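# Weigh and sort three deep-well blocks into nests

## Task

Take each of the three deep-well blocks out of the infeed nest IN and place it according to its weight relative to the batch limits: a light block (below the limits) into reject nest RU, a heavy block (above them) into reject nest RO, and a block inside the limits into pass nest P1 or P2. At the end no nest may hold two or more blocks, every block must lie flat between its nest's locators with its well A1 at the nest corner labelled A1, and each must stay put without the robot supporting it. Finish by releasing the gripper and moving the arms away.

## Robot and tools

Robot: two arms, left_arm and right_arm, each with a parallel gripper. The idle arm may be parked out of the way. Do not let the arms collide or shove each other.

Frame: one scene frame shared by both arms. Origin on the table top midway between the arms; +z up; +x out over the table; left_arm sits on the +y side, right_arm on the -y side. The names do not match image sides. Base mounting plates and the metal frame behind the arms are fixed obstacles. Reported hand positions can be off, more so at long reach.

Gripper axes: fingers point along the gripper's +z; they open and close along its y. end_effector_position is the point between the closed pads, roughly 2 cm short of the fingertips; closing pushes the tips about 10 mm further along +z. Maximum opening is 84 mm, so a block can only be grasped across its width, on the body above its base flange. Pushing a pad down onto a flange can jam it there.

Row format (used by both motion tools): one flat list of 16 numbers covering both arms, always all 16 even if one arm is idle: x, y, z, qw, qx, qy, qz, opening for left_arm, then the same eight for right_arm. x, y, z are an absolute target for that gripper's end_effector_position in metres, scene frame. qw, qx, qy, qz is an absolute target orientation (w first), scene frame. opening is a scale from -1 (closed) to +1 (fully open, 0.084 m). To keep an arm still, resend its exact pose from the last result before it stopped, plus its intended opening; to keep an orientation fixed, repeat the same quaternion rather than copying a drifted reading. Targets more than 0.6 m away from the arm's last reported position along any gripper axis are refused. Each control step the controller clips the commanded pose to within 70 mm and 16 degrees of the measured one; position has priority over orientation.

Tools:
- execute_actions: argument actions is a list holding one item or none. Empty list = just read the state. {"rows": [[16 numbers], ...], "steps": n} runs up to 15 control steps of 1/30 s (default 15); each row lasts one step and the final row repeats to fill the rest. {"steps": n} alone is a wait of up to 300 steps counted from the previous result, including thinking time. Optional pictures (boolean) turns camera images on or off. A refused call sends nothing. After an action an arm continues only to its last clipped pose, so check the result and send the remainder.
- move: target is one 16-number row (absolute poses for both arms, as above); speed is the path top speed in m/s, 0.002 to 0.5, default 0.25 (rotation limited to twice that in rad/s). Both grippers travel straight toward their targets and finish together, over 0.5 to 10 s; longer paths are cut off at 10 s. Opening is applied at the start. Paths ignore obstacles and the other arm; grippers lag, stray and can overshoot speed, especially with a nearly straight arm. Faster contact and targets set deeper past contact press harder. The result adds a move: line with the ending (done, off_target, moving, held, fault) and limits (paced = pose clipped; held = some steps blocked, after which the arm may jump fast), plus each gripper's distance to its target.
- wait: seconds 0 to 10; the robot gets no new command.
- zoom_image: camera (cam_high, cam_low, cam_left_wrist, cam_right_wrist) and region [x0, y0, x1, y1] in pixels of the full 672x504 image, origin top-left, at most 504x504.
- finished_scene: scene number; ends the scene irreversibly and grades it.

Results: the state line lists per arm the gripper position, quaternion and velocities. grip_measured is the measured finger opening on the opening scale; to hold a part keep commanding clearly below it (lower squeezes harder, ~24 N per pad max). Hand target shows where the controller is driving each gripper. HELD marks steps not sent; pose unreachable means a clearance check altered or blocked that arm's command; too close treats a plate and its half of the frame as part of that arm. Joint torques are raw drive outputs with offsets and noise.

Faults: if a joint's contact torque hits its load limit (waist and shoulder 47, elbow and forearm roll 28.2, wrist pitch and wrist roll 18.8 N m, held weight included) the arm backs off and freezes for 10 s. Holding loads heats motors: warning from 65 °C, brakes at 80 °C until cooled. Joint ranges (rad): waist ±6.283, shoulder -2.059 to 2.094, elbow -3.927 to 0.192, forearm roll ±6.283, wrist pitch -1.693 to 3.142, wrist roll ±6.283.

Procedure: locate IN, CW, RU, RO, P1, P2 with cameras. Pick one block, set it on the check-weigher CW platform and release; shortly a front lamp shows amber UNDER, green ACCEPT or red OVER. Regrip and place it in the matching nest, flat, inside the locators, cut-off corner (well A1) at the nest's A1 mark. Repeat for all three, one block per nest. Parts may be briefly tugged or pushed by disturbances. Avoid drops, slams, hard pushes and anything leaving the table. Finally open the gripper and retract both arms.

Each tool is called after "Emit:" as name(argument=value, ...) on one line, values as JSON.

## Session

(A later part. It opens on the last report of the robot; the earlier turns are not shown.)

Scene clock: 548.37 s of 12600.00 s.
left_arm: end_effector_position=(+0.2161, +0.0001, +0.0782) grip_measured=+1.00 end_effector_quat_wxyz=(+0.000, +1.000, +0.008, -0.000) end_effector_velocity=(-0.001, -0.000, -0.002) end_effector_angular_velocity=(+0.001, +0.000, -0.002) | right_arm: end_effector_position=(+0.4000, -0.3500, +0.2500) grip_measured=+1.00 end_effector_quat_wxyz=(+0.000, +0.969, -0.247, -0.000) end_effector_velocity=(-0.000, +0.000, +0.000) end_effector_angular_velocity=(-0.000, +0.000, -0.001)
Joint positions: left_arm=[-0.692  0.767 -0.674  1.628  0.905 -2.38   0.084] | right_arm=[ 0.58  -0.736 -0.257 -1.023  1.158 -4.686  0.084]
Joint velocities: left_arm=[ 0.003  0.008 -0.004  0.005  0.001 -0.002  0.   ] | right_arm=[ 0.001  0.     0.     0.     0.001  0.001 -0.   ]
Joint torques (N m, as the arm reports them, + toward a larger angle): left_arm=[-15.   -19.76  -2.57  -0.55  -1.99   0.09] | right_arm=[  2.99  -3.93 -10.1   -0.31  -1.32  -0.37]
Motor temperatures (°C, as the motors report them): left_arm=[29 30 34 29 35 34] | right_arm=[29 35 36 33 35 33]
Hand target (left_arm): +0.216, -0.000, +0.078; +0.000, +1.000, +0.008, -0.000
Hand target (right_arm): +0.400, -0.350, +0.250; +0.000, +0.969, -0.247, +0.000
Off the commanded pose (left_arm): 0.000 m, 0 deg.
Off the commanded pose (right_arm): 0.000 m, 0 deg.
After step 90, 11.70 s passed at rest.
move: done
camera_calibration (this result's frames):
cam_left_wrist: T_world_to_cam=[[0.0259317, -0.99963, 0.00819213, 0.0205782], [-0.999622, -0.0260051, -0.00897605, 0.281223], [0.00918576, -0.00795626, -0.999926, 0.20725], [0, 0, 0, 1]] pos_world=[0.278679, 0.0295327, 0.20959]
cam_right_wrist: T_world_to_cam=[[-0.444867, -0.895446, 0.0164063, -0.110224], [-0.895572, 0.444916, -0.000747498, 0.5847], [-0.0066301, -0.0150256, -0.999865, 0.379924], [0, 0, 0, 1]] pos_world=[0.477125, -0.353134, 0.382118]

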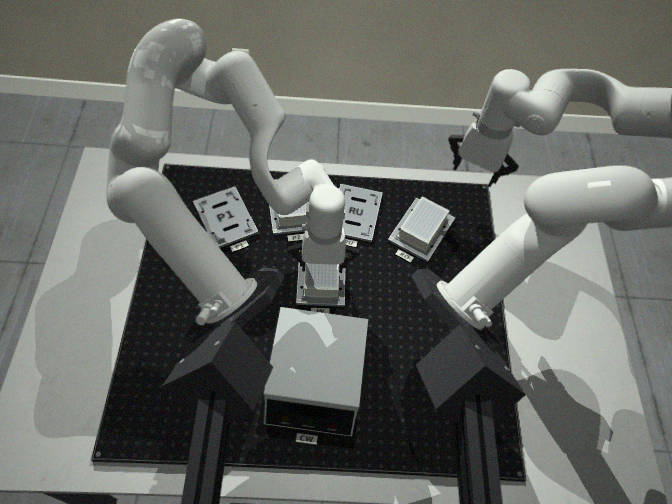

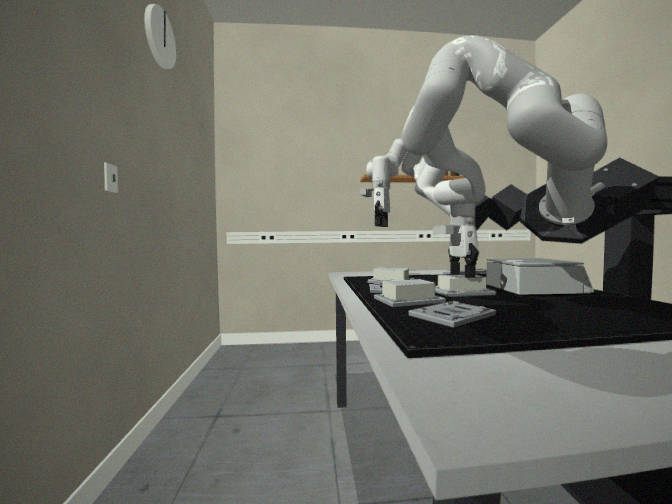

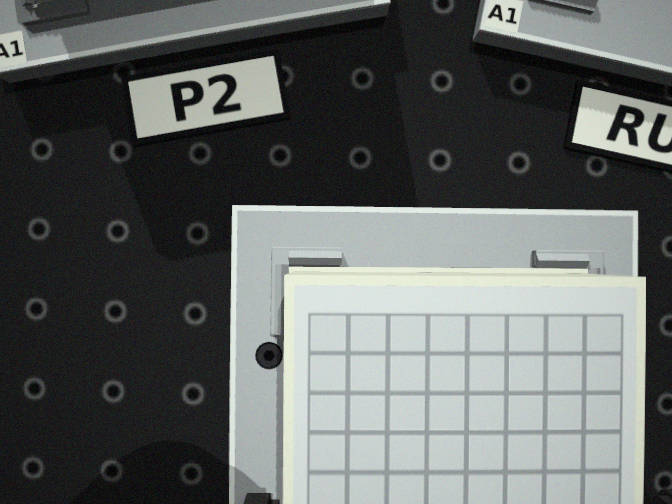

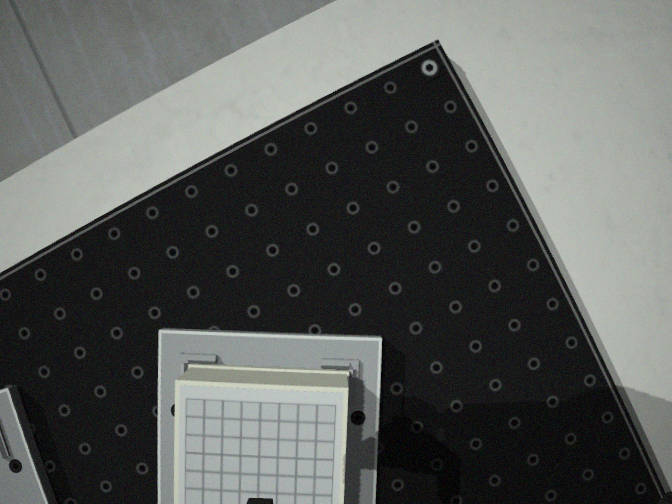

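Emit:
move(target=[0.216,0.0,0.057,0,1,0.008,0,1,0.4,-0.35,0.25,0,0.969,-0.247,0,1], speed=0.01)

Emit:
move(target=[0.216,0.0,0.057,0,1,0.008,0,-0.5,0.4,-0.35,0.25,0,0.969,-0.247,0,1])

Emit:
move(target=[0.216,0.0,0.07,0,1,0.008,0,-0.5,0.4,-0.35,0.25,0,0.969,-0.247,0,1], speed=0.02)

Emit:
move(target=[0.216,0.0,0.136,0,1,0.008,0,-0.5,0.4,-0.35,0.25,0,0.969,-0.247,0,1], speed=0.05)

Emit:
move(target=[0.382,0.265,0.136,0,0.968,0.25,0,-0.5,0.4,-0.35,0.25,0,0.969,-0.247,0,1], speed=0.15)

Emit:
wait(seconds=0.5)

Scene clock: 571.53 s of 12600.00 s.
left_arm: end_effector_position=(+0.2160, -0.0000, +0.0572) grip_measured=+1.00 end_effector_quat_wxyz=(+0.000, +1.000, +0.008, -0.000) end_effector_velocity=(+0.000, -0.000, -0.002) end_effector_angular_velocity=(-0.001, +0.000, +0.001) | right_arm: end_effector_position=(+0.4000, -0.3500, +0.2500) grip_measured=+1.00 end_effector_quat_wxyz=(-0.000, +0.969, -0.247, +0.000) end_effector_velocity=(-0.000, +0.000, +0.000) end_effector_angular_velocity=(+0.001, +0.000, -0.002)
Joint positions: left_arm=[-0.634  0.819 -0.707  1.699  0.913 -2.403  0.084] | right_arm=[ 0.58  -0.736 -0.257 -1.023  1.158 -4.686  0.084]
Joint velocities: left_arm=[ 0.006  0.005 -0.004  0.008 -0.    -0.002 -0.   ] | right_arm=[-0.    -0.     0.     0.    -0.     0.002 -0.   ]
Joint torques (N m, as the arm reports them, + toward a larger angle): left_arm=[-15.51 -18.99  -1.73  -0.32  -2.17   0.02] | right_arm=[  2.98  -3.74 -10.01  -0.64  -1.25  -0.17]
Motor temperatures (°C, as the motors report them): left_arm=[29 30 33 29 35 34] | right_arm=[29 34 36 33 35 33]
Hand target (left_arm): +0.216, -0.000, +0.057; +0.000, +1.000, +0.008, -0.000
Hand target (right_arm): +0.400, -0.350, +0.250; +0.000, +0.969, -0.247, +0.000
Off the commanded pose (left_arm): 0.000 m, 0 deg.
Off the commanded pose (right_arm): 0.000 m, 0 deg.
After step 90, 17.83 s passed at rest.
move: done
camera_calibration (this result's frames):
cam_left_wrist: T_world_to_cam=[[0.0256352, -0.999637, 0.00825445, 0.0207053], [-0.99963, -0.0257088, -0.00893751, 0.28092], [0.00914648, -0.00802228, -0.999926, 0.186344], [0, 0, 0, 1]] pos_world=[0.27858, 0.0294148, 0.18867]
cam_right_wrist: T_world_to_cam=[[-0.444867, -0.895446, 0.0164061, -0.110224], [-0.895572, 0.444916, -0.000747666, 0.584701], [-0.00662983, -0.0150254, -0.999865, 0.379924], [0, 0, 0, 1]] pos_world=[0.477125, -0.353134, 0.382118]

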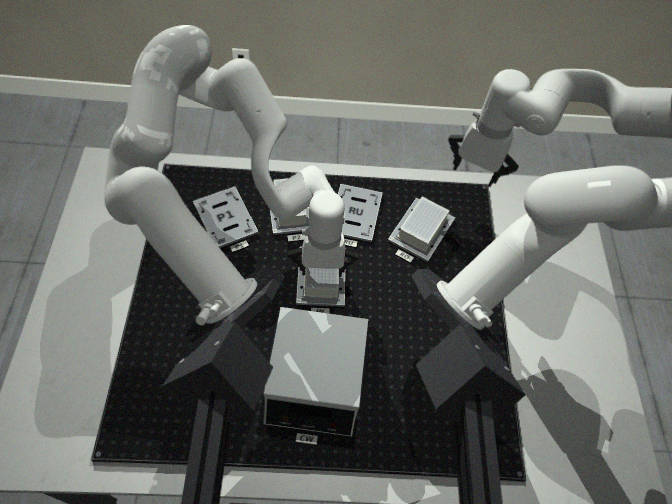

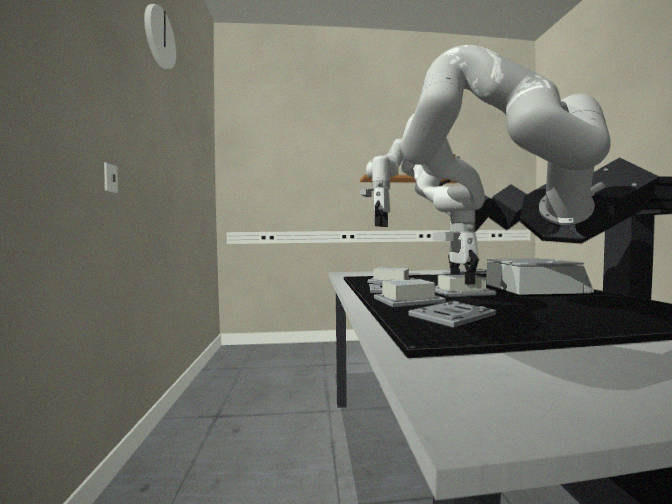

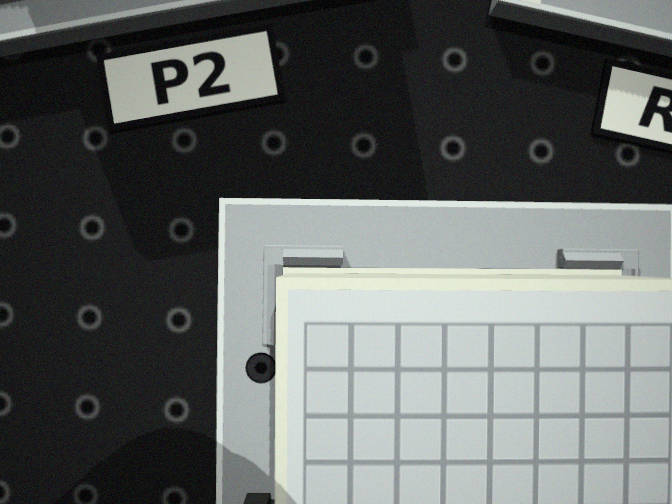

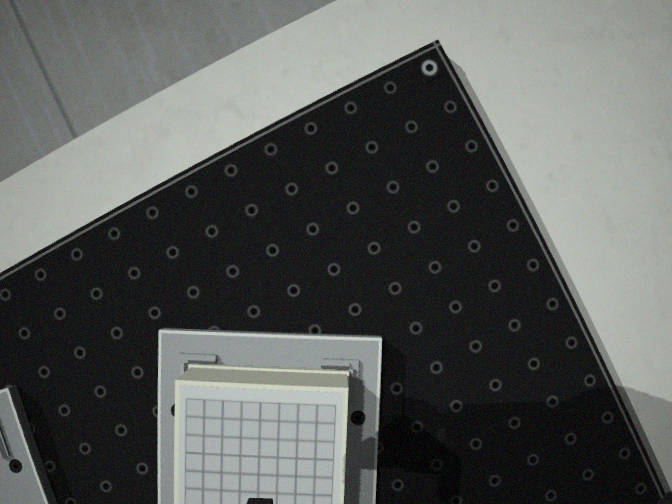

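Scene clock: 572.23 s of 12600.00 s.
left_arm: end_effector_position=(+0.2160, -0.0000, +0.0572) grip_measured=+0.96 end_effector_quat_wxyz=(+0.000, +1.000, +0.008, +0.000) end_effector_velocity=(-0.000, +0.000, -0.000) end_effector_angular_velocity=(+0.001, +0.001, +0.001) | right_arm: end_effector_position=(+0.4000, -0.3500, +0.2500) grip_measured=+1.00 end_effector_quat_wxyz=(+0.000, +0.969, -0.247, +0.000) end_effector_velocity=(-0.000, +0.000, +0.000) end_effector_angular_velocity=(+0.001, +0.001, +0.001)
Joint positions: left_arm=[-0.634  0.819 -0.707  1.7    0.913 -2.403  0.083] | right_arm=[ 0.58  -0.736 -0.257 -1.023  1.158 -4.686  0.084]
Joint velocities: left_arm=[ 0.002  0.    -0.    -0.     0.    -0.     0.   ] | right_arm=[ 0.001  0.     0.     0.002 -0.    -0.001 -0.   ]
Joint torques (N m, as the arm reports them, + toward a larger angle): left_arm=[-13.61 -16.39  -2.83  -0.31  -1.79  -0.16] | right_arm=[  3.29  -3.71 -10.47  -1.14  -1.48   0.04]
Motor temperatures (°C, as the motors report them): left_arm=[29 30 33 29 35 34] | right_arm=[29 34 36 33 35 33]
Hand target (left_arm): +0.216, -0.000, +0.057; +0.000, +1.000, +0.008, -0.000
Hand target (right_arm): +0.400, -0.350, +0.250; -0.000, +0.969, -0.247, -0.000
Off the commanded pose (left_arm): 0.000 m, 0 deg.
Off the commanded pose (right_arm): 0.000 m, 0 deg.
move: done
camera_calibration (this result's frames):
cam_left_wrist: T_world_to_cam=[[0.0254619, -0.99964, 0.0084467, 0.020732], [-0.999632, -0.0255392, -0.00916767, 0.280949], [0.00938009, -0.00821016, -0.999922, 0.186217], [0, 0, 0, 1]] pos_world=[0.278571, 0.0294286, 0.188603]
cam_right_wrist: T_world_to_cam=[[-0.444868, -0.895446, 0.0164063, -0.110224], [-0.895572, 0.444916, -0.000747553, 0.584701], [-0.00663003, -0.0150256, -0.999865, 0.379924], [0, 0, 0, 1]] pos_world=[0.477125, -0.353134, 0.382118]

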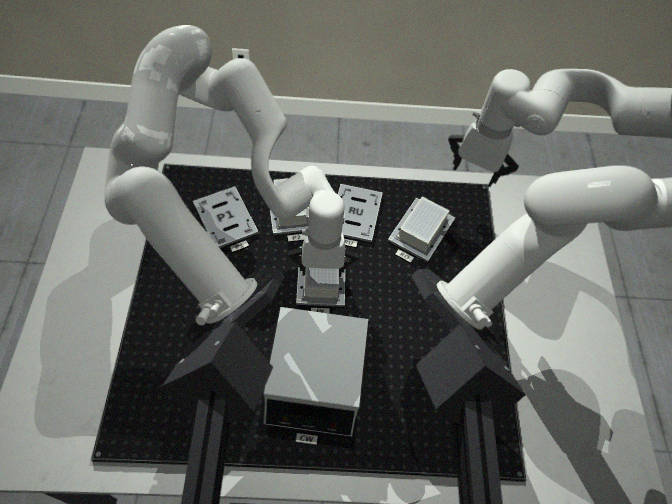

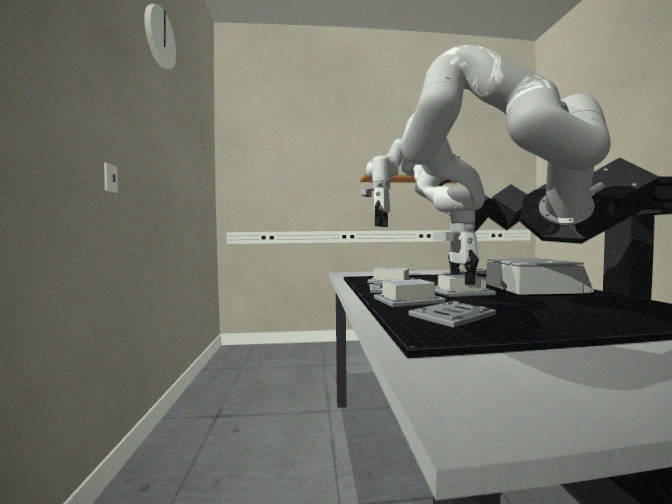

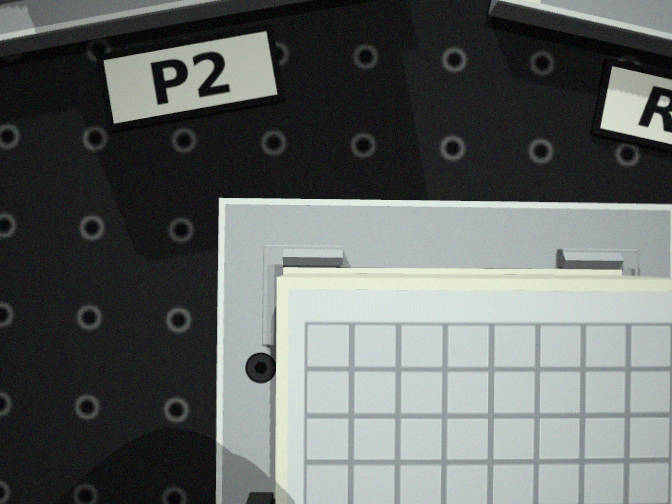

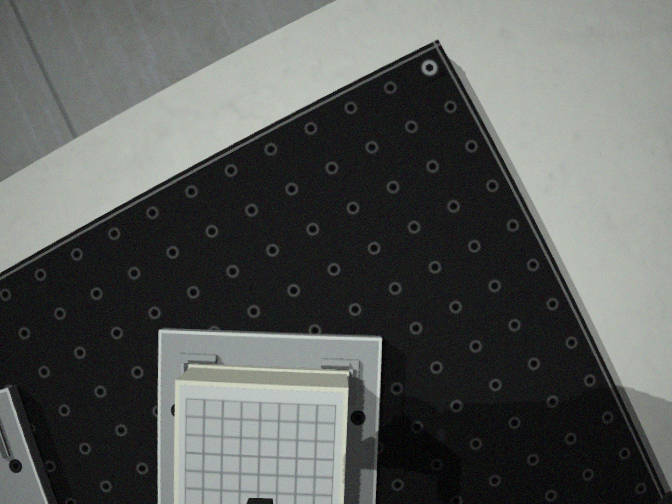

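Scene clock: 573.20 s of 12600.00 s.
left_arm: end_effector_position=(+0.2160, +0.0000, +0.0698) grip_measured=+0.96 end_effector_quat_wxyz=(-0.000, +1.000, +0.008, +0.000) end_effector_velocity=(-0.000, +0.000, +0.001) end_effector_angular_velocity=(+0.001, +0.002, +0.001) | right_arm: end_effector_position=(+0.4000, -0.3500, +0.2500) grip_measured=+1.00 end_effector_quat_wxyz=(-0.000, +0.969, -0.247, -0.000) end_effector_velocity=(-0.000, -0.000, -0.000) end_effector_angular_velocity=(-0.000, +0.001, -0.001)
Joint positions: left_arm=[-0.669  0.788 -0.687  1.657  0.908 -2.39   0.083] | right_arm=[ 0.58  -0.736 -0.257 -1.023  1.158 -4.686  0.084]
Joint velocities: left_arm=[-0.003 -0.004  0.003 -0.006 -0.001  0.001  0.   ] | right_arm=[-0.001  0.    -0.     0.001  0.    -0.    -0.   ]
Joint torques (N m, as the arm reports them, + toward a larger angle): left_arm=[-15.43 -19.43  -2.13  -0.62  -2.31  -0.04] | right_arm=[  3.22  -3.87 -10.11  -1.29  -1.2    0.03]
Motor temperatures (°C, as the motors report them): left_arm=[29 30 33 29 35 34] | right_arm=[29 34 36 33 35 33]
Hand target (left_arm): +0.216, +0.000, +0.070; -0.000, +1.000, +0.008, +0.000
Hand target (right_arm): +0.400, -0.350, +0.250; +0.000, +0.969, -0.247, +0.000
Off the commanded pose (left_arm): 0.000 m, 0 deg.
Off the commanded pose (right_arm): 0.000 m, 0 deg.
move: done
camera_calibration (this result's frames):
cam_left_wrist: T_world_to_cam=[[0.0256185, -0.999639, 0.00809367, 0.020708], [-0.999628, -0.0256921, -0.00912587, 0.281059], [0.00933052, -0.00785687, -0.999926, 0.198892], [0, 0, 0, 1]] pos_world=[0.278568, 0.0294842, 0.201275]
cam_right_wrist: T_world_to_cam=[[-0.444867, -0.895446, 0.0164061, -0.110224], [-0.895572, 0.444916, -0.000747472, 0.5847], [-0.00663003, -0.0150254, -0.999865, 0.379924], [0, 0, 0, 1]] pos_world=[0.477125, -0.353134, 0.382118]

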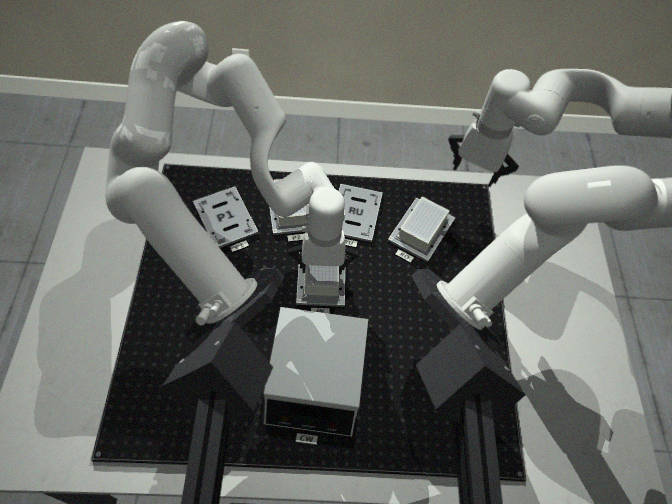

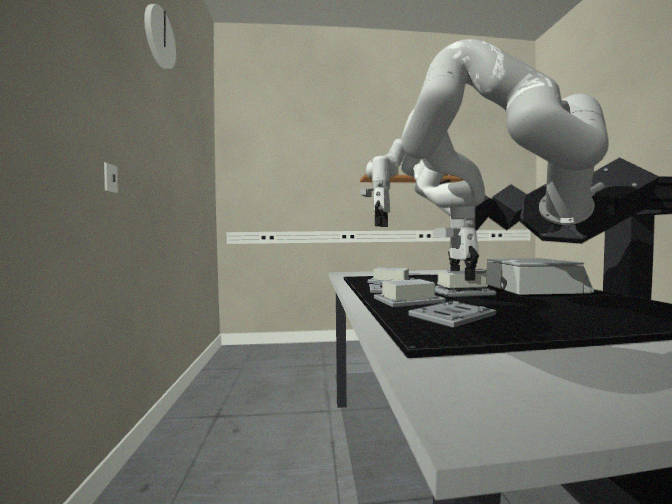

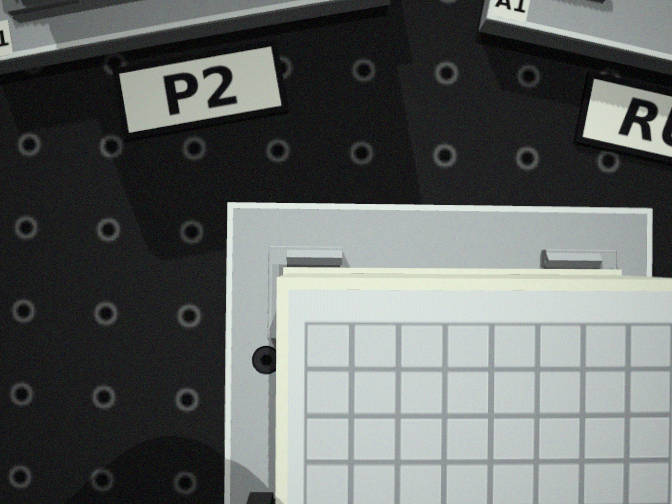

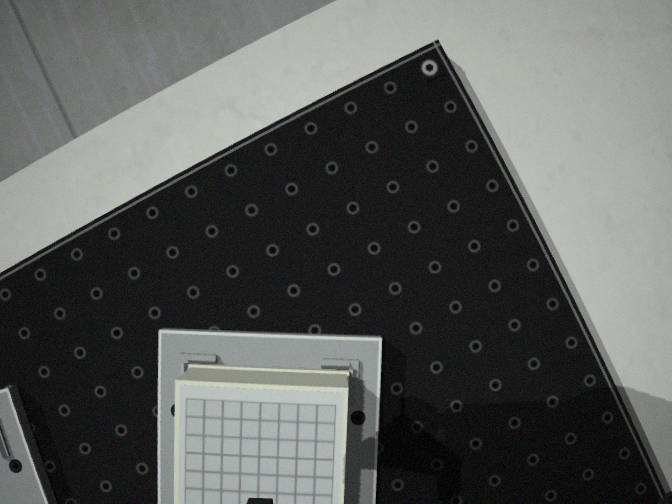

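Scene clock: 574.93 s of 12600.00 s.
left_arm: end_effector_position=(+0.2160, +0.0002, +0.1356) grip_measured=+0.96 end_effector_quat_wxyz=(-0.000, +1.000, +0.008, +0.000) end_effector_velocity=(-0.000, +0.000, +0.002) end_effector_angular_velocity=(+0.000, +0.001, -0.001) | right_arm: end_effector_position=(+0.4000, -0.3500, +0.2500) grip_measured=+1.00 end_effector_quat_wxyz=(-0.000, +0.969, -0.247, +0.000) end_effector_velocity=(+0.000, +0.001, +0.000) end_effector_angular_velocity=(+0.002, -0.002, +0.001)
Joint positions: left_arm=[-0.854  0.624 -0.6    1.411  0.9   -2.292  0.083] | right_arm=[ 0.58  -0.736 -0.257 -1.023  1.158 -4.686  0.084]
Joint velocities: left_arm=[-0.006 -0.005  0.002 -0.01  -0.     0.005  0.   ] | right_arm=[ 0.002  0.     0.    -0.001 -0.001  0.    -0.   ]
Joint torques (N m, as the arm reports them, + toward a larger angle): left_arm=[-14.84 -19.22  -6.47  -0.62  -2.22  -0.04] | right_arm=[  3.28  -2.84 -10.42  -0.69  -0.76  -0.48]
Motor temperatures (°C, as the motors report them): left_arm=[29 30 33 29 35 34] | right_arm=[29 34 36 33 35 33]
Hand target (left_arm): +0.216, +0.000, +0.136; -0.000, +1.000, +0.008, +0.000
Hand target (right_arm): +0.400, -0.350, +0.250; +0.000, +0.969, -0.247, +0.000
Off the commanded pose (left_arm): 0.000 m, 0 deg.
Off the commanded pose (right_arm): 0.000 m, 0 deg.
move: done
camera_calibration (this result's frames):
cam_left_wrist: T_world_to_cam=[[0.0256002, -0.999643, 0.00765608, 0.0204181], [-0.999627, -0.0256714, -0.00934042, 0.281666], [0.00953363, -0.0074141, -0.999927, 0.264658], [0, 0, 0, 1]] pos_world=[0.278515, 0.0296038, 0.267113]
cam_right_wrist: T_world_to_cam=[[-0.444867, -0.895446, 0.0164061, -0.110224], [-0.895572, 0.444916, -0.000747505, 0.584701], [-0.00663, -0.0150254, -0.999865, 0.379924], [0, 0, 0, 1]] pos_world=[0.477125, -0.353134, 0.382118]

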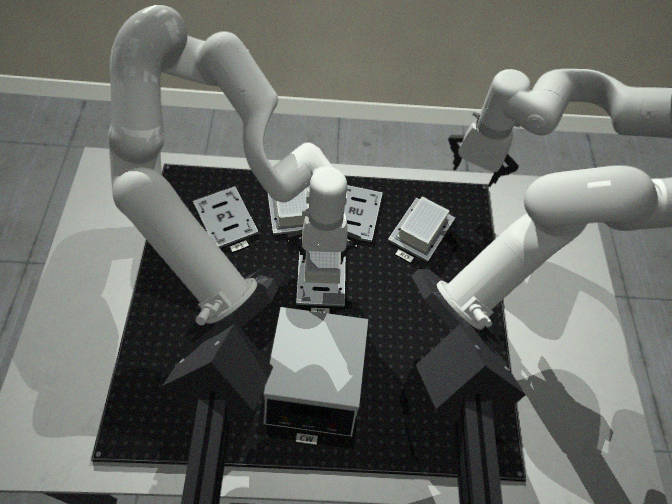

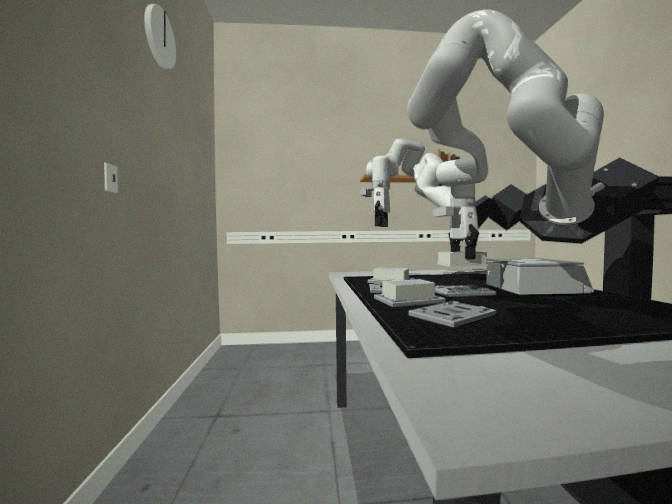

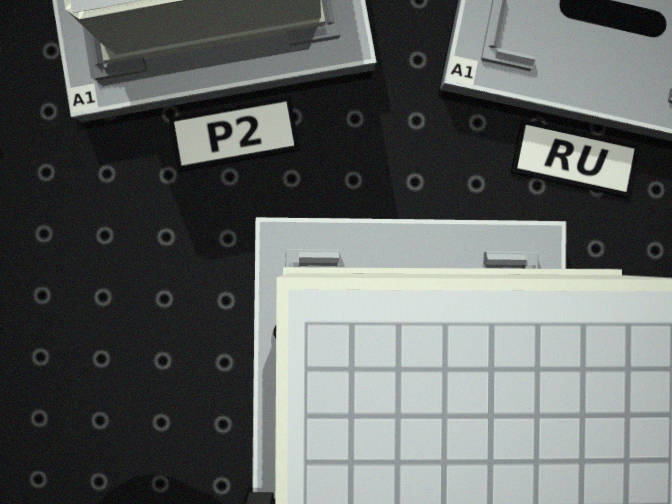

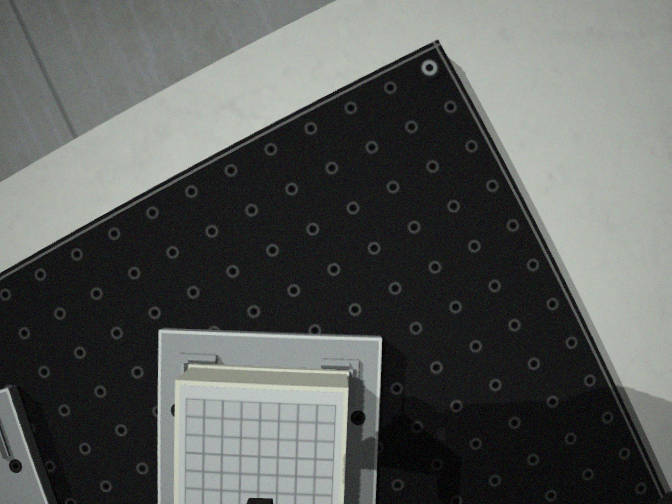

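Scene clock: 577.50 s of 12600.00 s.
left_arm: end_effector_position=(+0.3819, +0.2638, +0.1359) grip_measured=+0.96 end_effector_quat_wxyz=(-0.001, +0.968, +0.250, -0.001) end_effector_velocity=(+0.002, +0.002, +0.000) end_effector_angular_velocity=(-0.007, +0.004, +0.004) | right_arm: end_effector_position=(+0.4000, -0.3500, +0.2500) grip_measured=+1.00 end_effector_quat_wxyz=(+0.000, +0.969, -0.247, -0.000) end_effector_velocity=(+0.000, +0.000, +0.000) end_effector_angular_velocity=(+0.000, -0.000, -0.000)
Joint positions: left_arm=[-0.068 -0.432 -0.282  1.468  0.706 -1.772  0.083] | right_arm=[ 0.58  -0.736 -0.257 -1.023  1.158 -4.686  0.084]
Joint velocities: left_arm=[ 0.012 -0.008 -0.004 -0.015 -0.012  0.023 -0.   ] | right_arm=[ 0. -0.  0. -0. -0.  0.  0.]
Joint torques (N m, as the arm reports them, + toward a larger angle): left_arm=[ -4.81 -16.58  -6.01  -0.28  -2.26   0.13] | right_arm=[ 2.97 -3.71 -9.76 -1.02 -1.12  0.19]
Motor temperatures (°C, as the motors report them): left_arm=[29 30 33 29 35 34] | right_arm=[29 34 36 33 35 33]
Hand target (left_arm): +0.382, +0.264, +0.136; -0.000, +0.968, +0.250, -0.001
Hand target (right_arm): +0.400, -0.350, +0.250; +0.000, +0.969, -0.247, +0.000
Off the commanded pose (left_arm): 0.001 m, 0 deg.
Off the commanded pose (right_arm): 0.000 m, 0 deg.
move: done
camera_calibration (this result's frames):
cam_left_wrist: T_world_to_cam=[[0.491772, -0.870697, 0.00685354, 0.0677132], [-0.870659, -0.491816, -0.0083251, 0.527856], [0.0106193, -0.00187304, -0.999942, 0.263428], [0, 0, 0, 1]] pos_world=[0.423486, 0.319059, 0.267343]
cam_right_wrist: T_world_to_cam=[[-0.444867, -0.895446, 0.0164064, -0.110224], [-0.895572, 0.444916, -0.000747375, 0.5847], [-0.00663022, -0.0150256, -0.999865, 0.379924], [0, 0, 0, 1]] pos_world=[0.477125, -0.353134, 0.382118]

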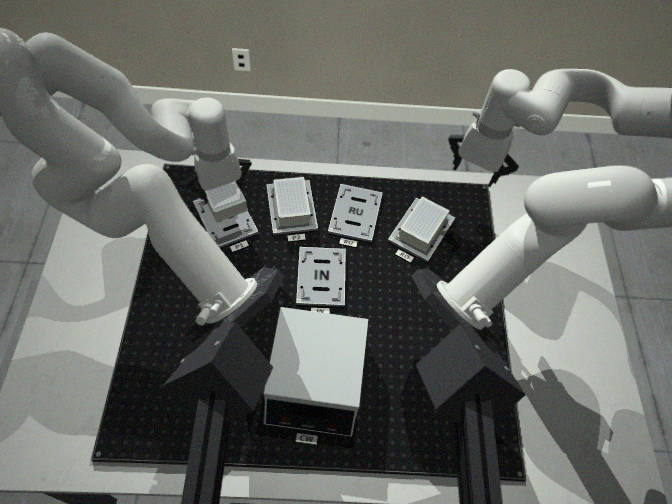

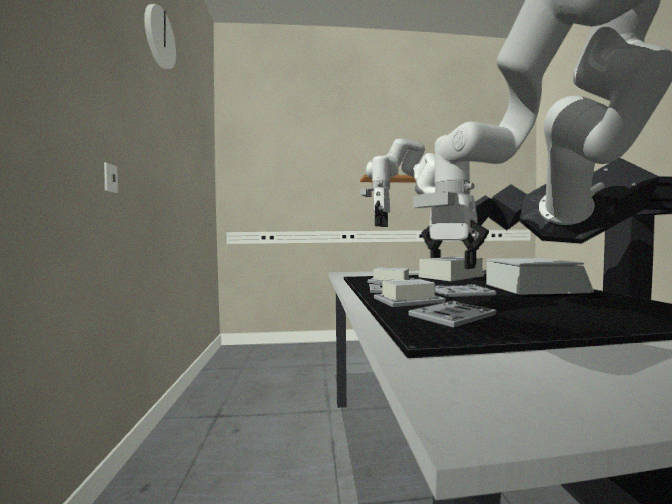

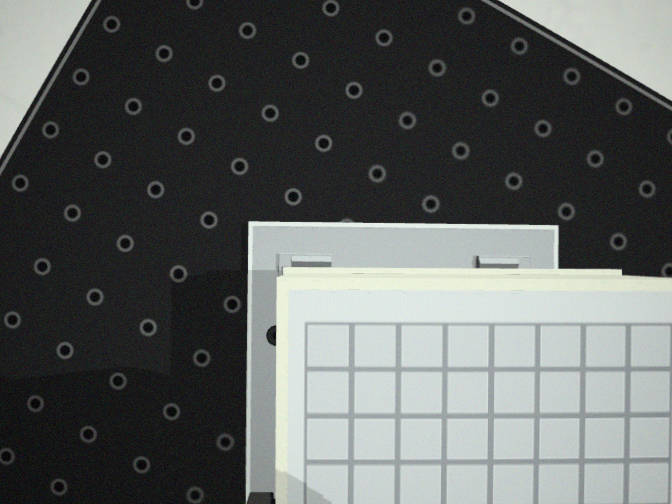

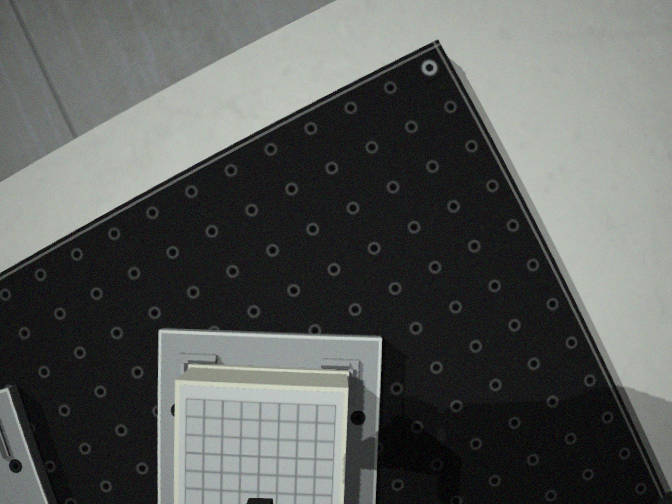

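Scene clock: 578.00 s of 12600.00 s.
left_arm: end_effector_position=(+0.3822, +0.2642, +0.1360) grip_measured=+0.96 end_effector_quat_wxyz=(-0.000, +0.968, +0.250, -0.001) end_effector_velocity=(-0.000, -0.000, -0.000) end_effector_angular_velocity=(-0.001, +0.000, +0.001) | right_arm: end_effector_position=(+0.4000, -0.3500, +0.2500) grip_measured=+1.00 end_effector_quat_wxyz=(-0.000, +0.969, -0.247, +0.000) end_effector_velocity=(+0.000, +0.000, +0.000) end_effector_angular_velocity=(-0.000, -0.001, +0.001)
Joint positions: left_arm=[-0.067 -0.433 -0.282  1.466  0.705 -1.77   0.083] | right_arm=[ 0.58  -0.736 -0.257 -1.023  1.158 -4.686  0.084]
Joint velocities: left_arm=[ 0.001 -0.     0.    -0.    -0.002  0.    -0.   ] | right_arm=[ 0.001  0.    -0.    -0.001  0.001 -0.    -0.   ]
Joint torques (N m, as the arm reports them, + toward a larger angle): left_arm=[ -5.33 -16.57  -5.97  -0.64  -2.21   0.15] | right_arm=[  3.49  -3.79 -10.06  -0.86  -1.13  -0.14]
Motor temperatures (°C, as the motors report them): left_arm=[29 30 33 29 35 34] | right_arm=[29 34 36 33 35 33]
Hand target (left_arm): +0.382, +0.264, +0.136; -0.000, +0.968, +0.250, -0.001
Hand target (right_arm): +0.400, -0.350, +0.250; +0.000, +0.969, -0.247, +0.000
Off the commanded pose (left_arm): 0.001 m, 0 deg.
Off the commanded pose (right_arm): 0.000 m, 0 deg.
Steps of this call (steps 1 to 15: nothing new was sent). Readings (end_effector_position):
1: left_arm (+0.3819, +0.2639, +0.1359) | right_arm (+0.4000, -0.3500, +0.2500)
2: left_arm (+0.3820, +0.2639, +0.1359) | right_arm (+0.4000, -0.3500, +0.2500)
4: left_arm (+0.3821, +0.2640, +0.1359) | right_arm (+0.4000, -0.3500, +0.2500)
8: left_arm (+0.3822, +0.2641, +0.1360) | right_arm (+0.4000, -0.3500, +0.2500)
15: the state above
camera_calibration (this result's frames):
cam_left_wrist: T_world_to_cam=[[0.492527, -0.870269, 0.00703074, 0.0674746], [-0.870234, -0.492572, -0.00804041, 0.528391], [0.0104605, -0.00215828, -0.999943, 0.263619], [0, 0, 0, 1]] pos_world=[0.423834, 0.319561, 0.267378]
cam_right_wrist: T_world_to_cam=[[-0.444867, -0.895446, 0.0164061, -0.110224], [-0.895572, 0.444916, -0.000747658, 0.584701], [-0.00662986, -0.0150255, -0.999865, 0.379924], [0, 0, 0, 1]] pos_world=[0.477125, -0.353134, 0.382118]

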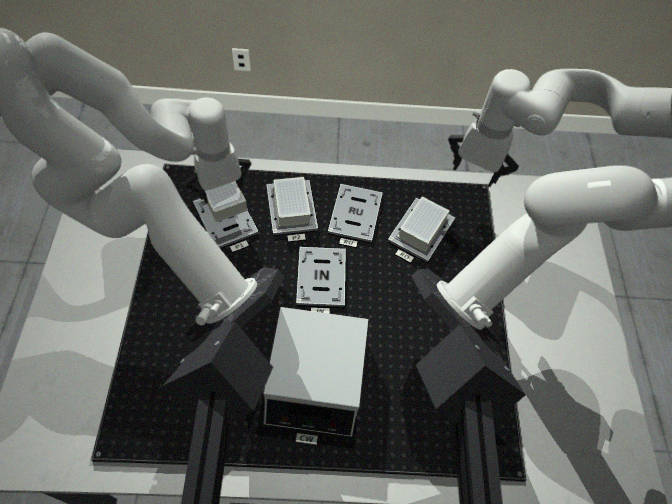

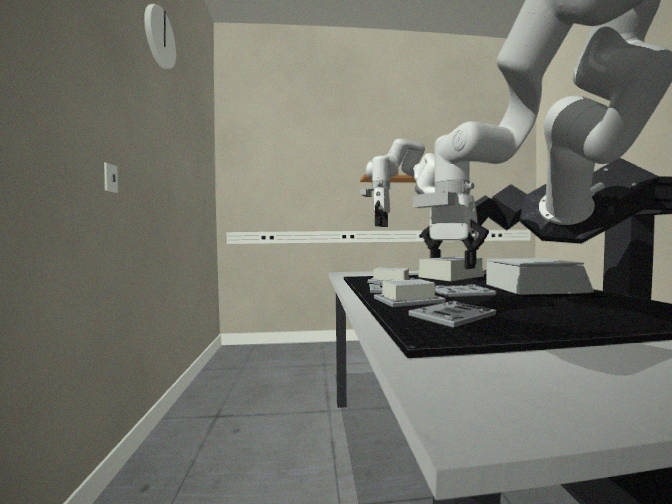

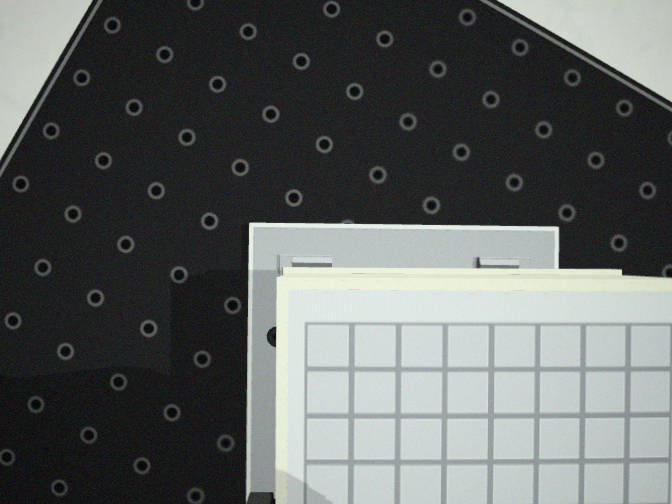

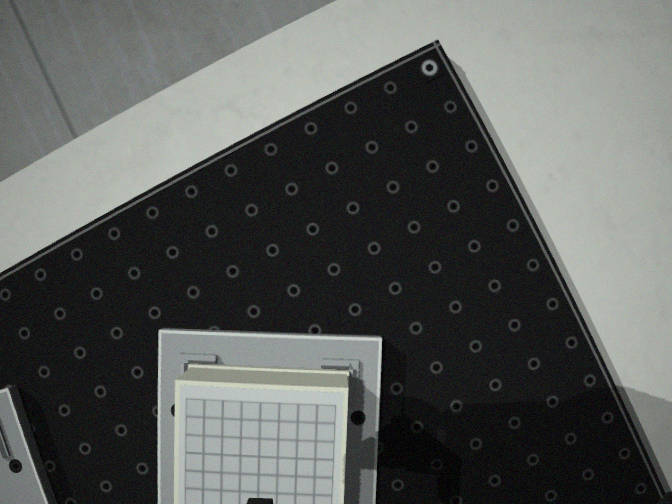

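Emit:
move(target=[0.3791,0.2654,0.07,0,0.968,0.25,0,-0.5,0.4,-0.35,0.25,0,0.969,-0.247,0,1], speed=0.04)

Scene clock: 612.63 s of 12600.00 s.
left_arm: end_effector_position=(+0.3792, +0.2652, +0.0703) grip_measured=+0.96 end_effector_quat_wxyz=(+0.000, +0.968, +0.250, -0.000) end_effector_velocity=(-0.000, -0.000, -0.002) end_effector_angular_velocity=(-0.001, -0.001, +0.001) | right_arm: end_effector_position=(+0.4000, -0.3500, +0.2500) grip_measured=+1.00 end_effector_quat_wxyz=(-0.000, +0.969, -0.247, +0.000) end_effector_velocity=(+0.000, +0.001, +0.000) end_effector_angular_velocity=(+0.003, -0.000, -0.000)
Joint positions: left_arm=[ 0.104 -0.158 -0.41   1.804  0.61  -2.021  0.083] | right_arm=[ 0.58  -0.736 -0.257 -1.023  1.158 -4.686  0.084]
Joint velocities: left_arm=[ 0.004  0.007 -0.004  0.011 -0.003 -0.008  0.   ] | right_arm=[-0.     0.    -0.     0.001 -0.003 -0.     0.   ]
Joint torques (N m, as the arm reports them, + toward a larger angle): left_arm=[ -6.89 -20.9   -1.91  -0.7   -2.24   0.04] | right_arm=[  3.06  -4.   -10.21  -0.84  -1.05  -0.3 ]
Motor temperatures (°C, as the motors report them): left_arm=[29 30 33 29 35 34] | right_arm=[29 34 36 33 35 33]
Hand target (left_arm): +0.379, +0.265, +0.070; +0.000, +0.968, +0.250, -0.000
Hand target (right_arm): +0.400, -0.350, +0.250; -0.000, +0.969, -0.247, +0.000
Off the commanded pose (left_arm): 0.000 m, 0 deg.
Off the commanded pose (right_arm): 0.000 m, 0 deg.
After step 90, 29.57 s passed at rest.
move: done
camera_calibration (this result's frames):
cam_left_wrist: T_world_to_cam=[[0.492664, -0.870175, 0.00875121, 0.0701028], [-0.870138, -0.492731, -0.00869743, 0.525717], [0.0118803, -0.00332985, -0.999924, 0.197727], [0, 0, 0, 1]] pos_world=[0.42056, 0.320697, 0.201671]
cam_right_wrist: T_world_to_cam=[[-0.444867, -0.895446, 0.0164061, -0.110224], [-0.895572, 0.444916, -0.000747507, 0.584701], [-0.00662998, -0.0150254, -0.999865, 0.379924], [0, 0, 0, 1]] pos_world=[0.477125, -0.353134, 0.382118]

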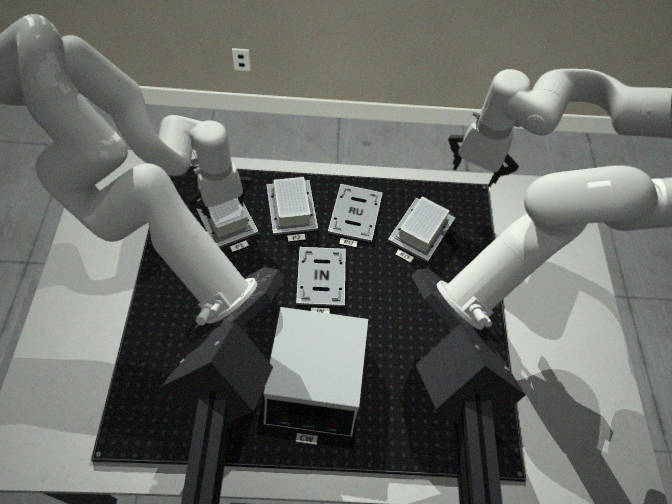

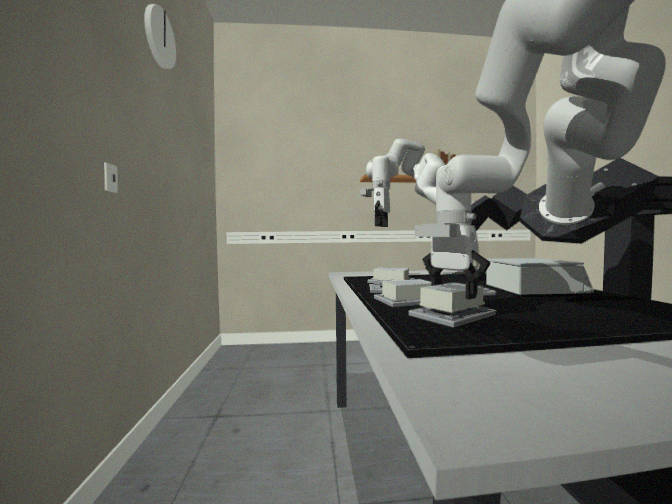

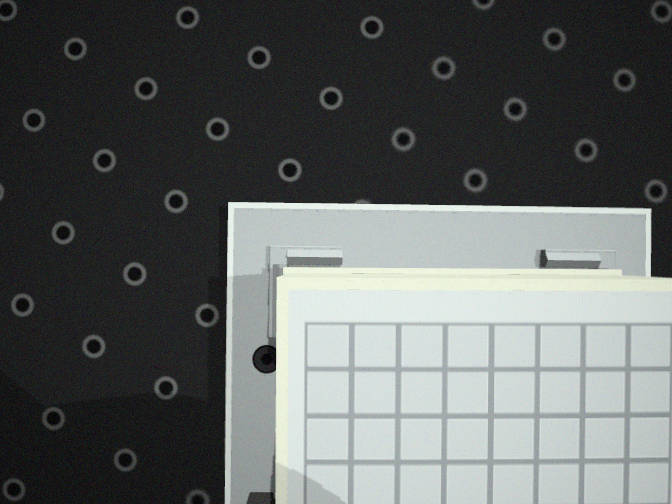

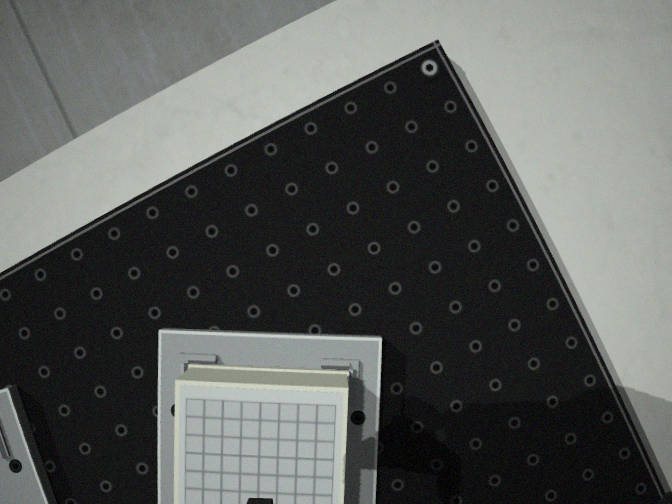

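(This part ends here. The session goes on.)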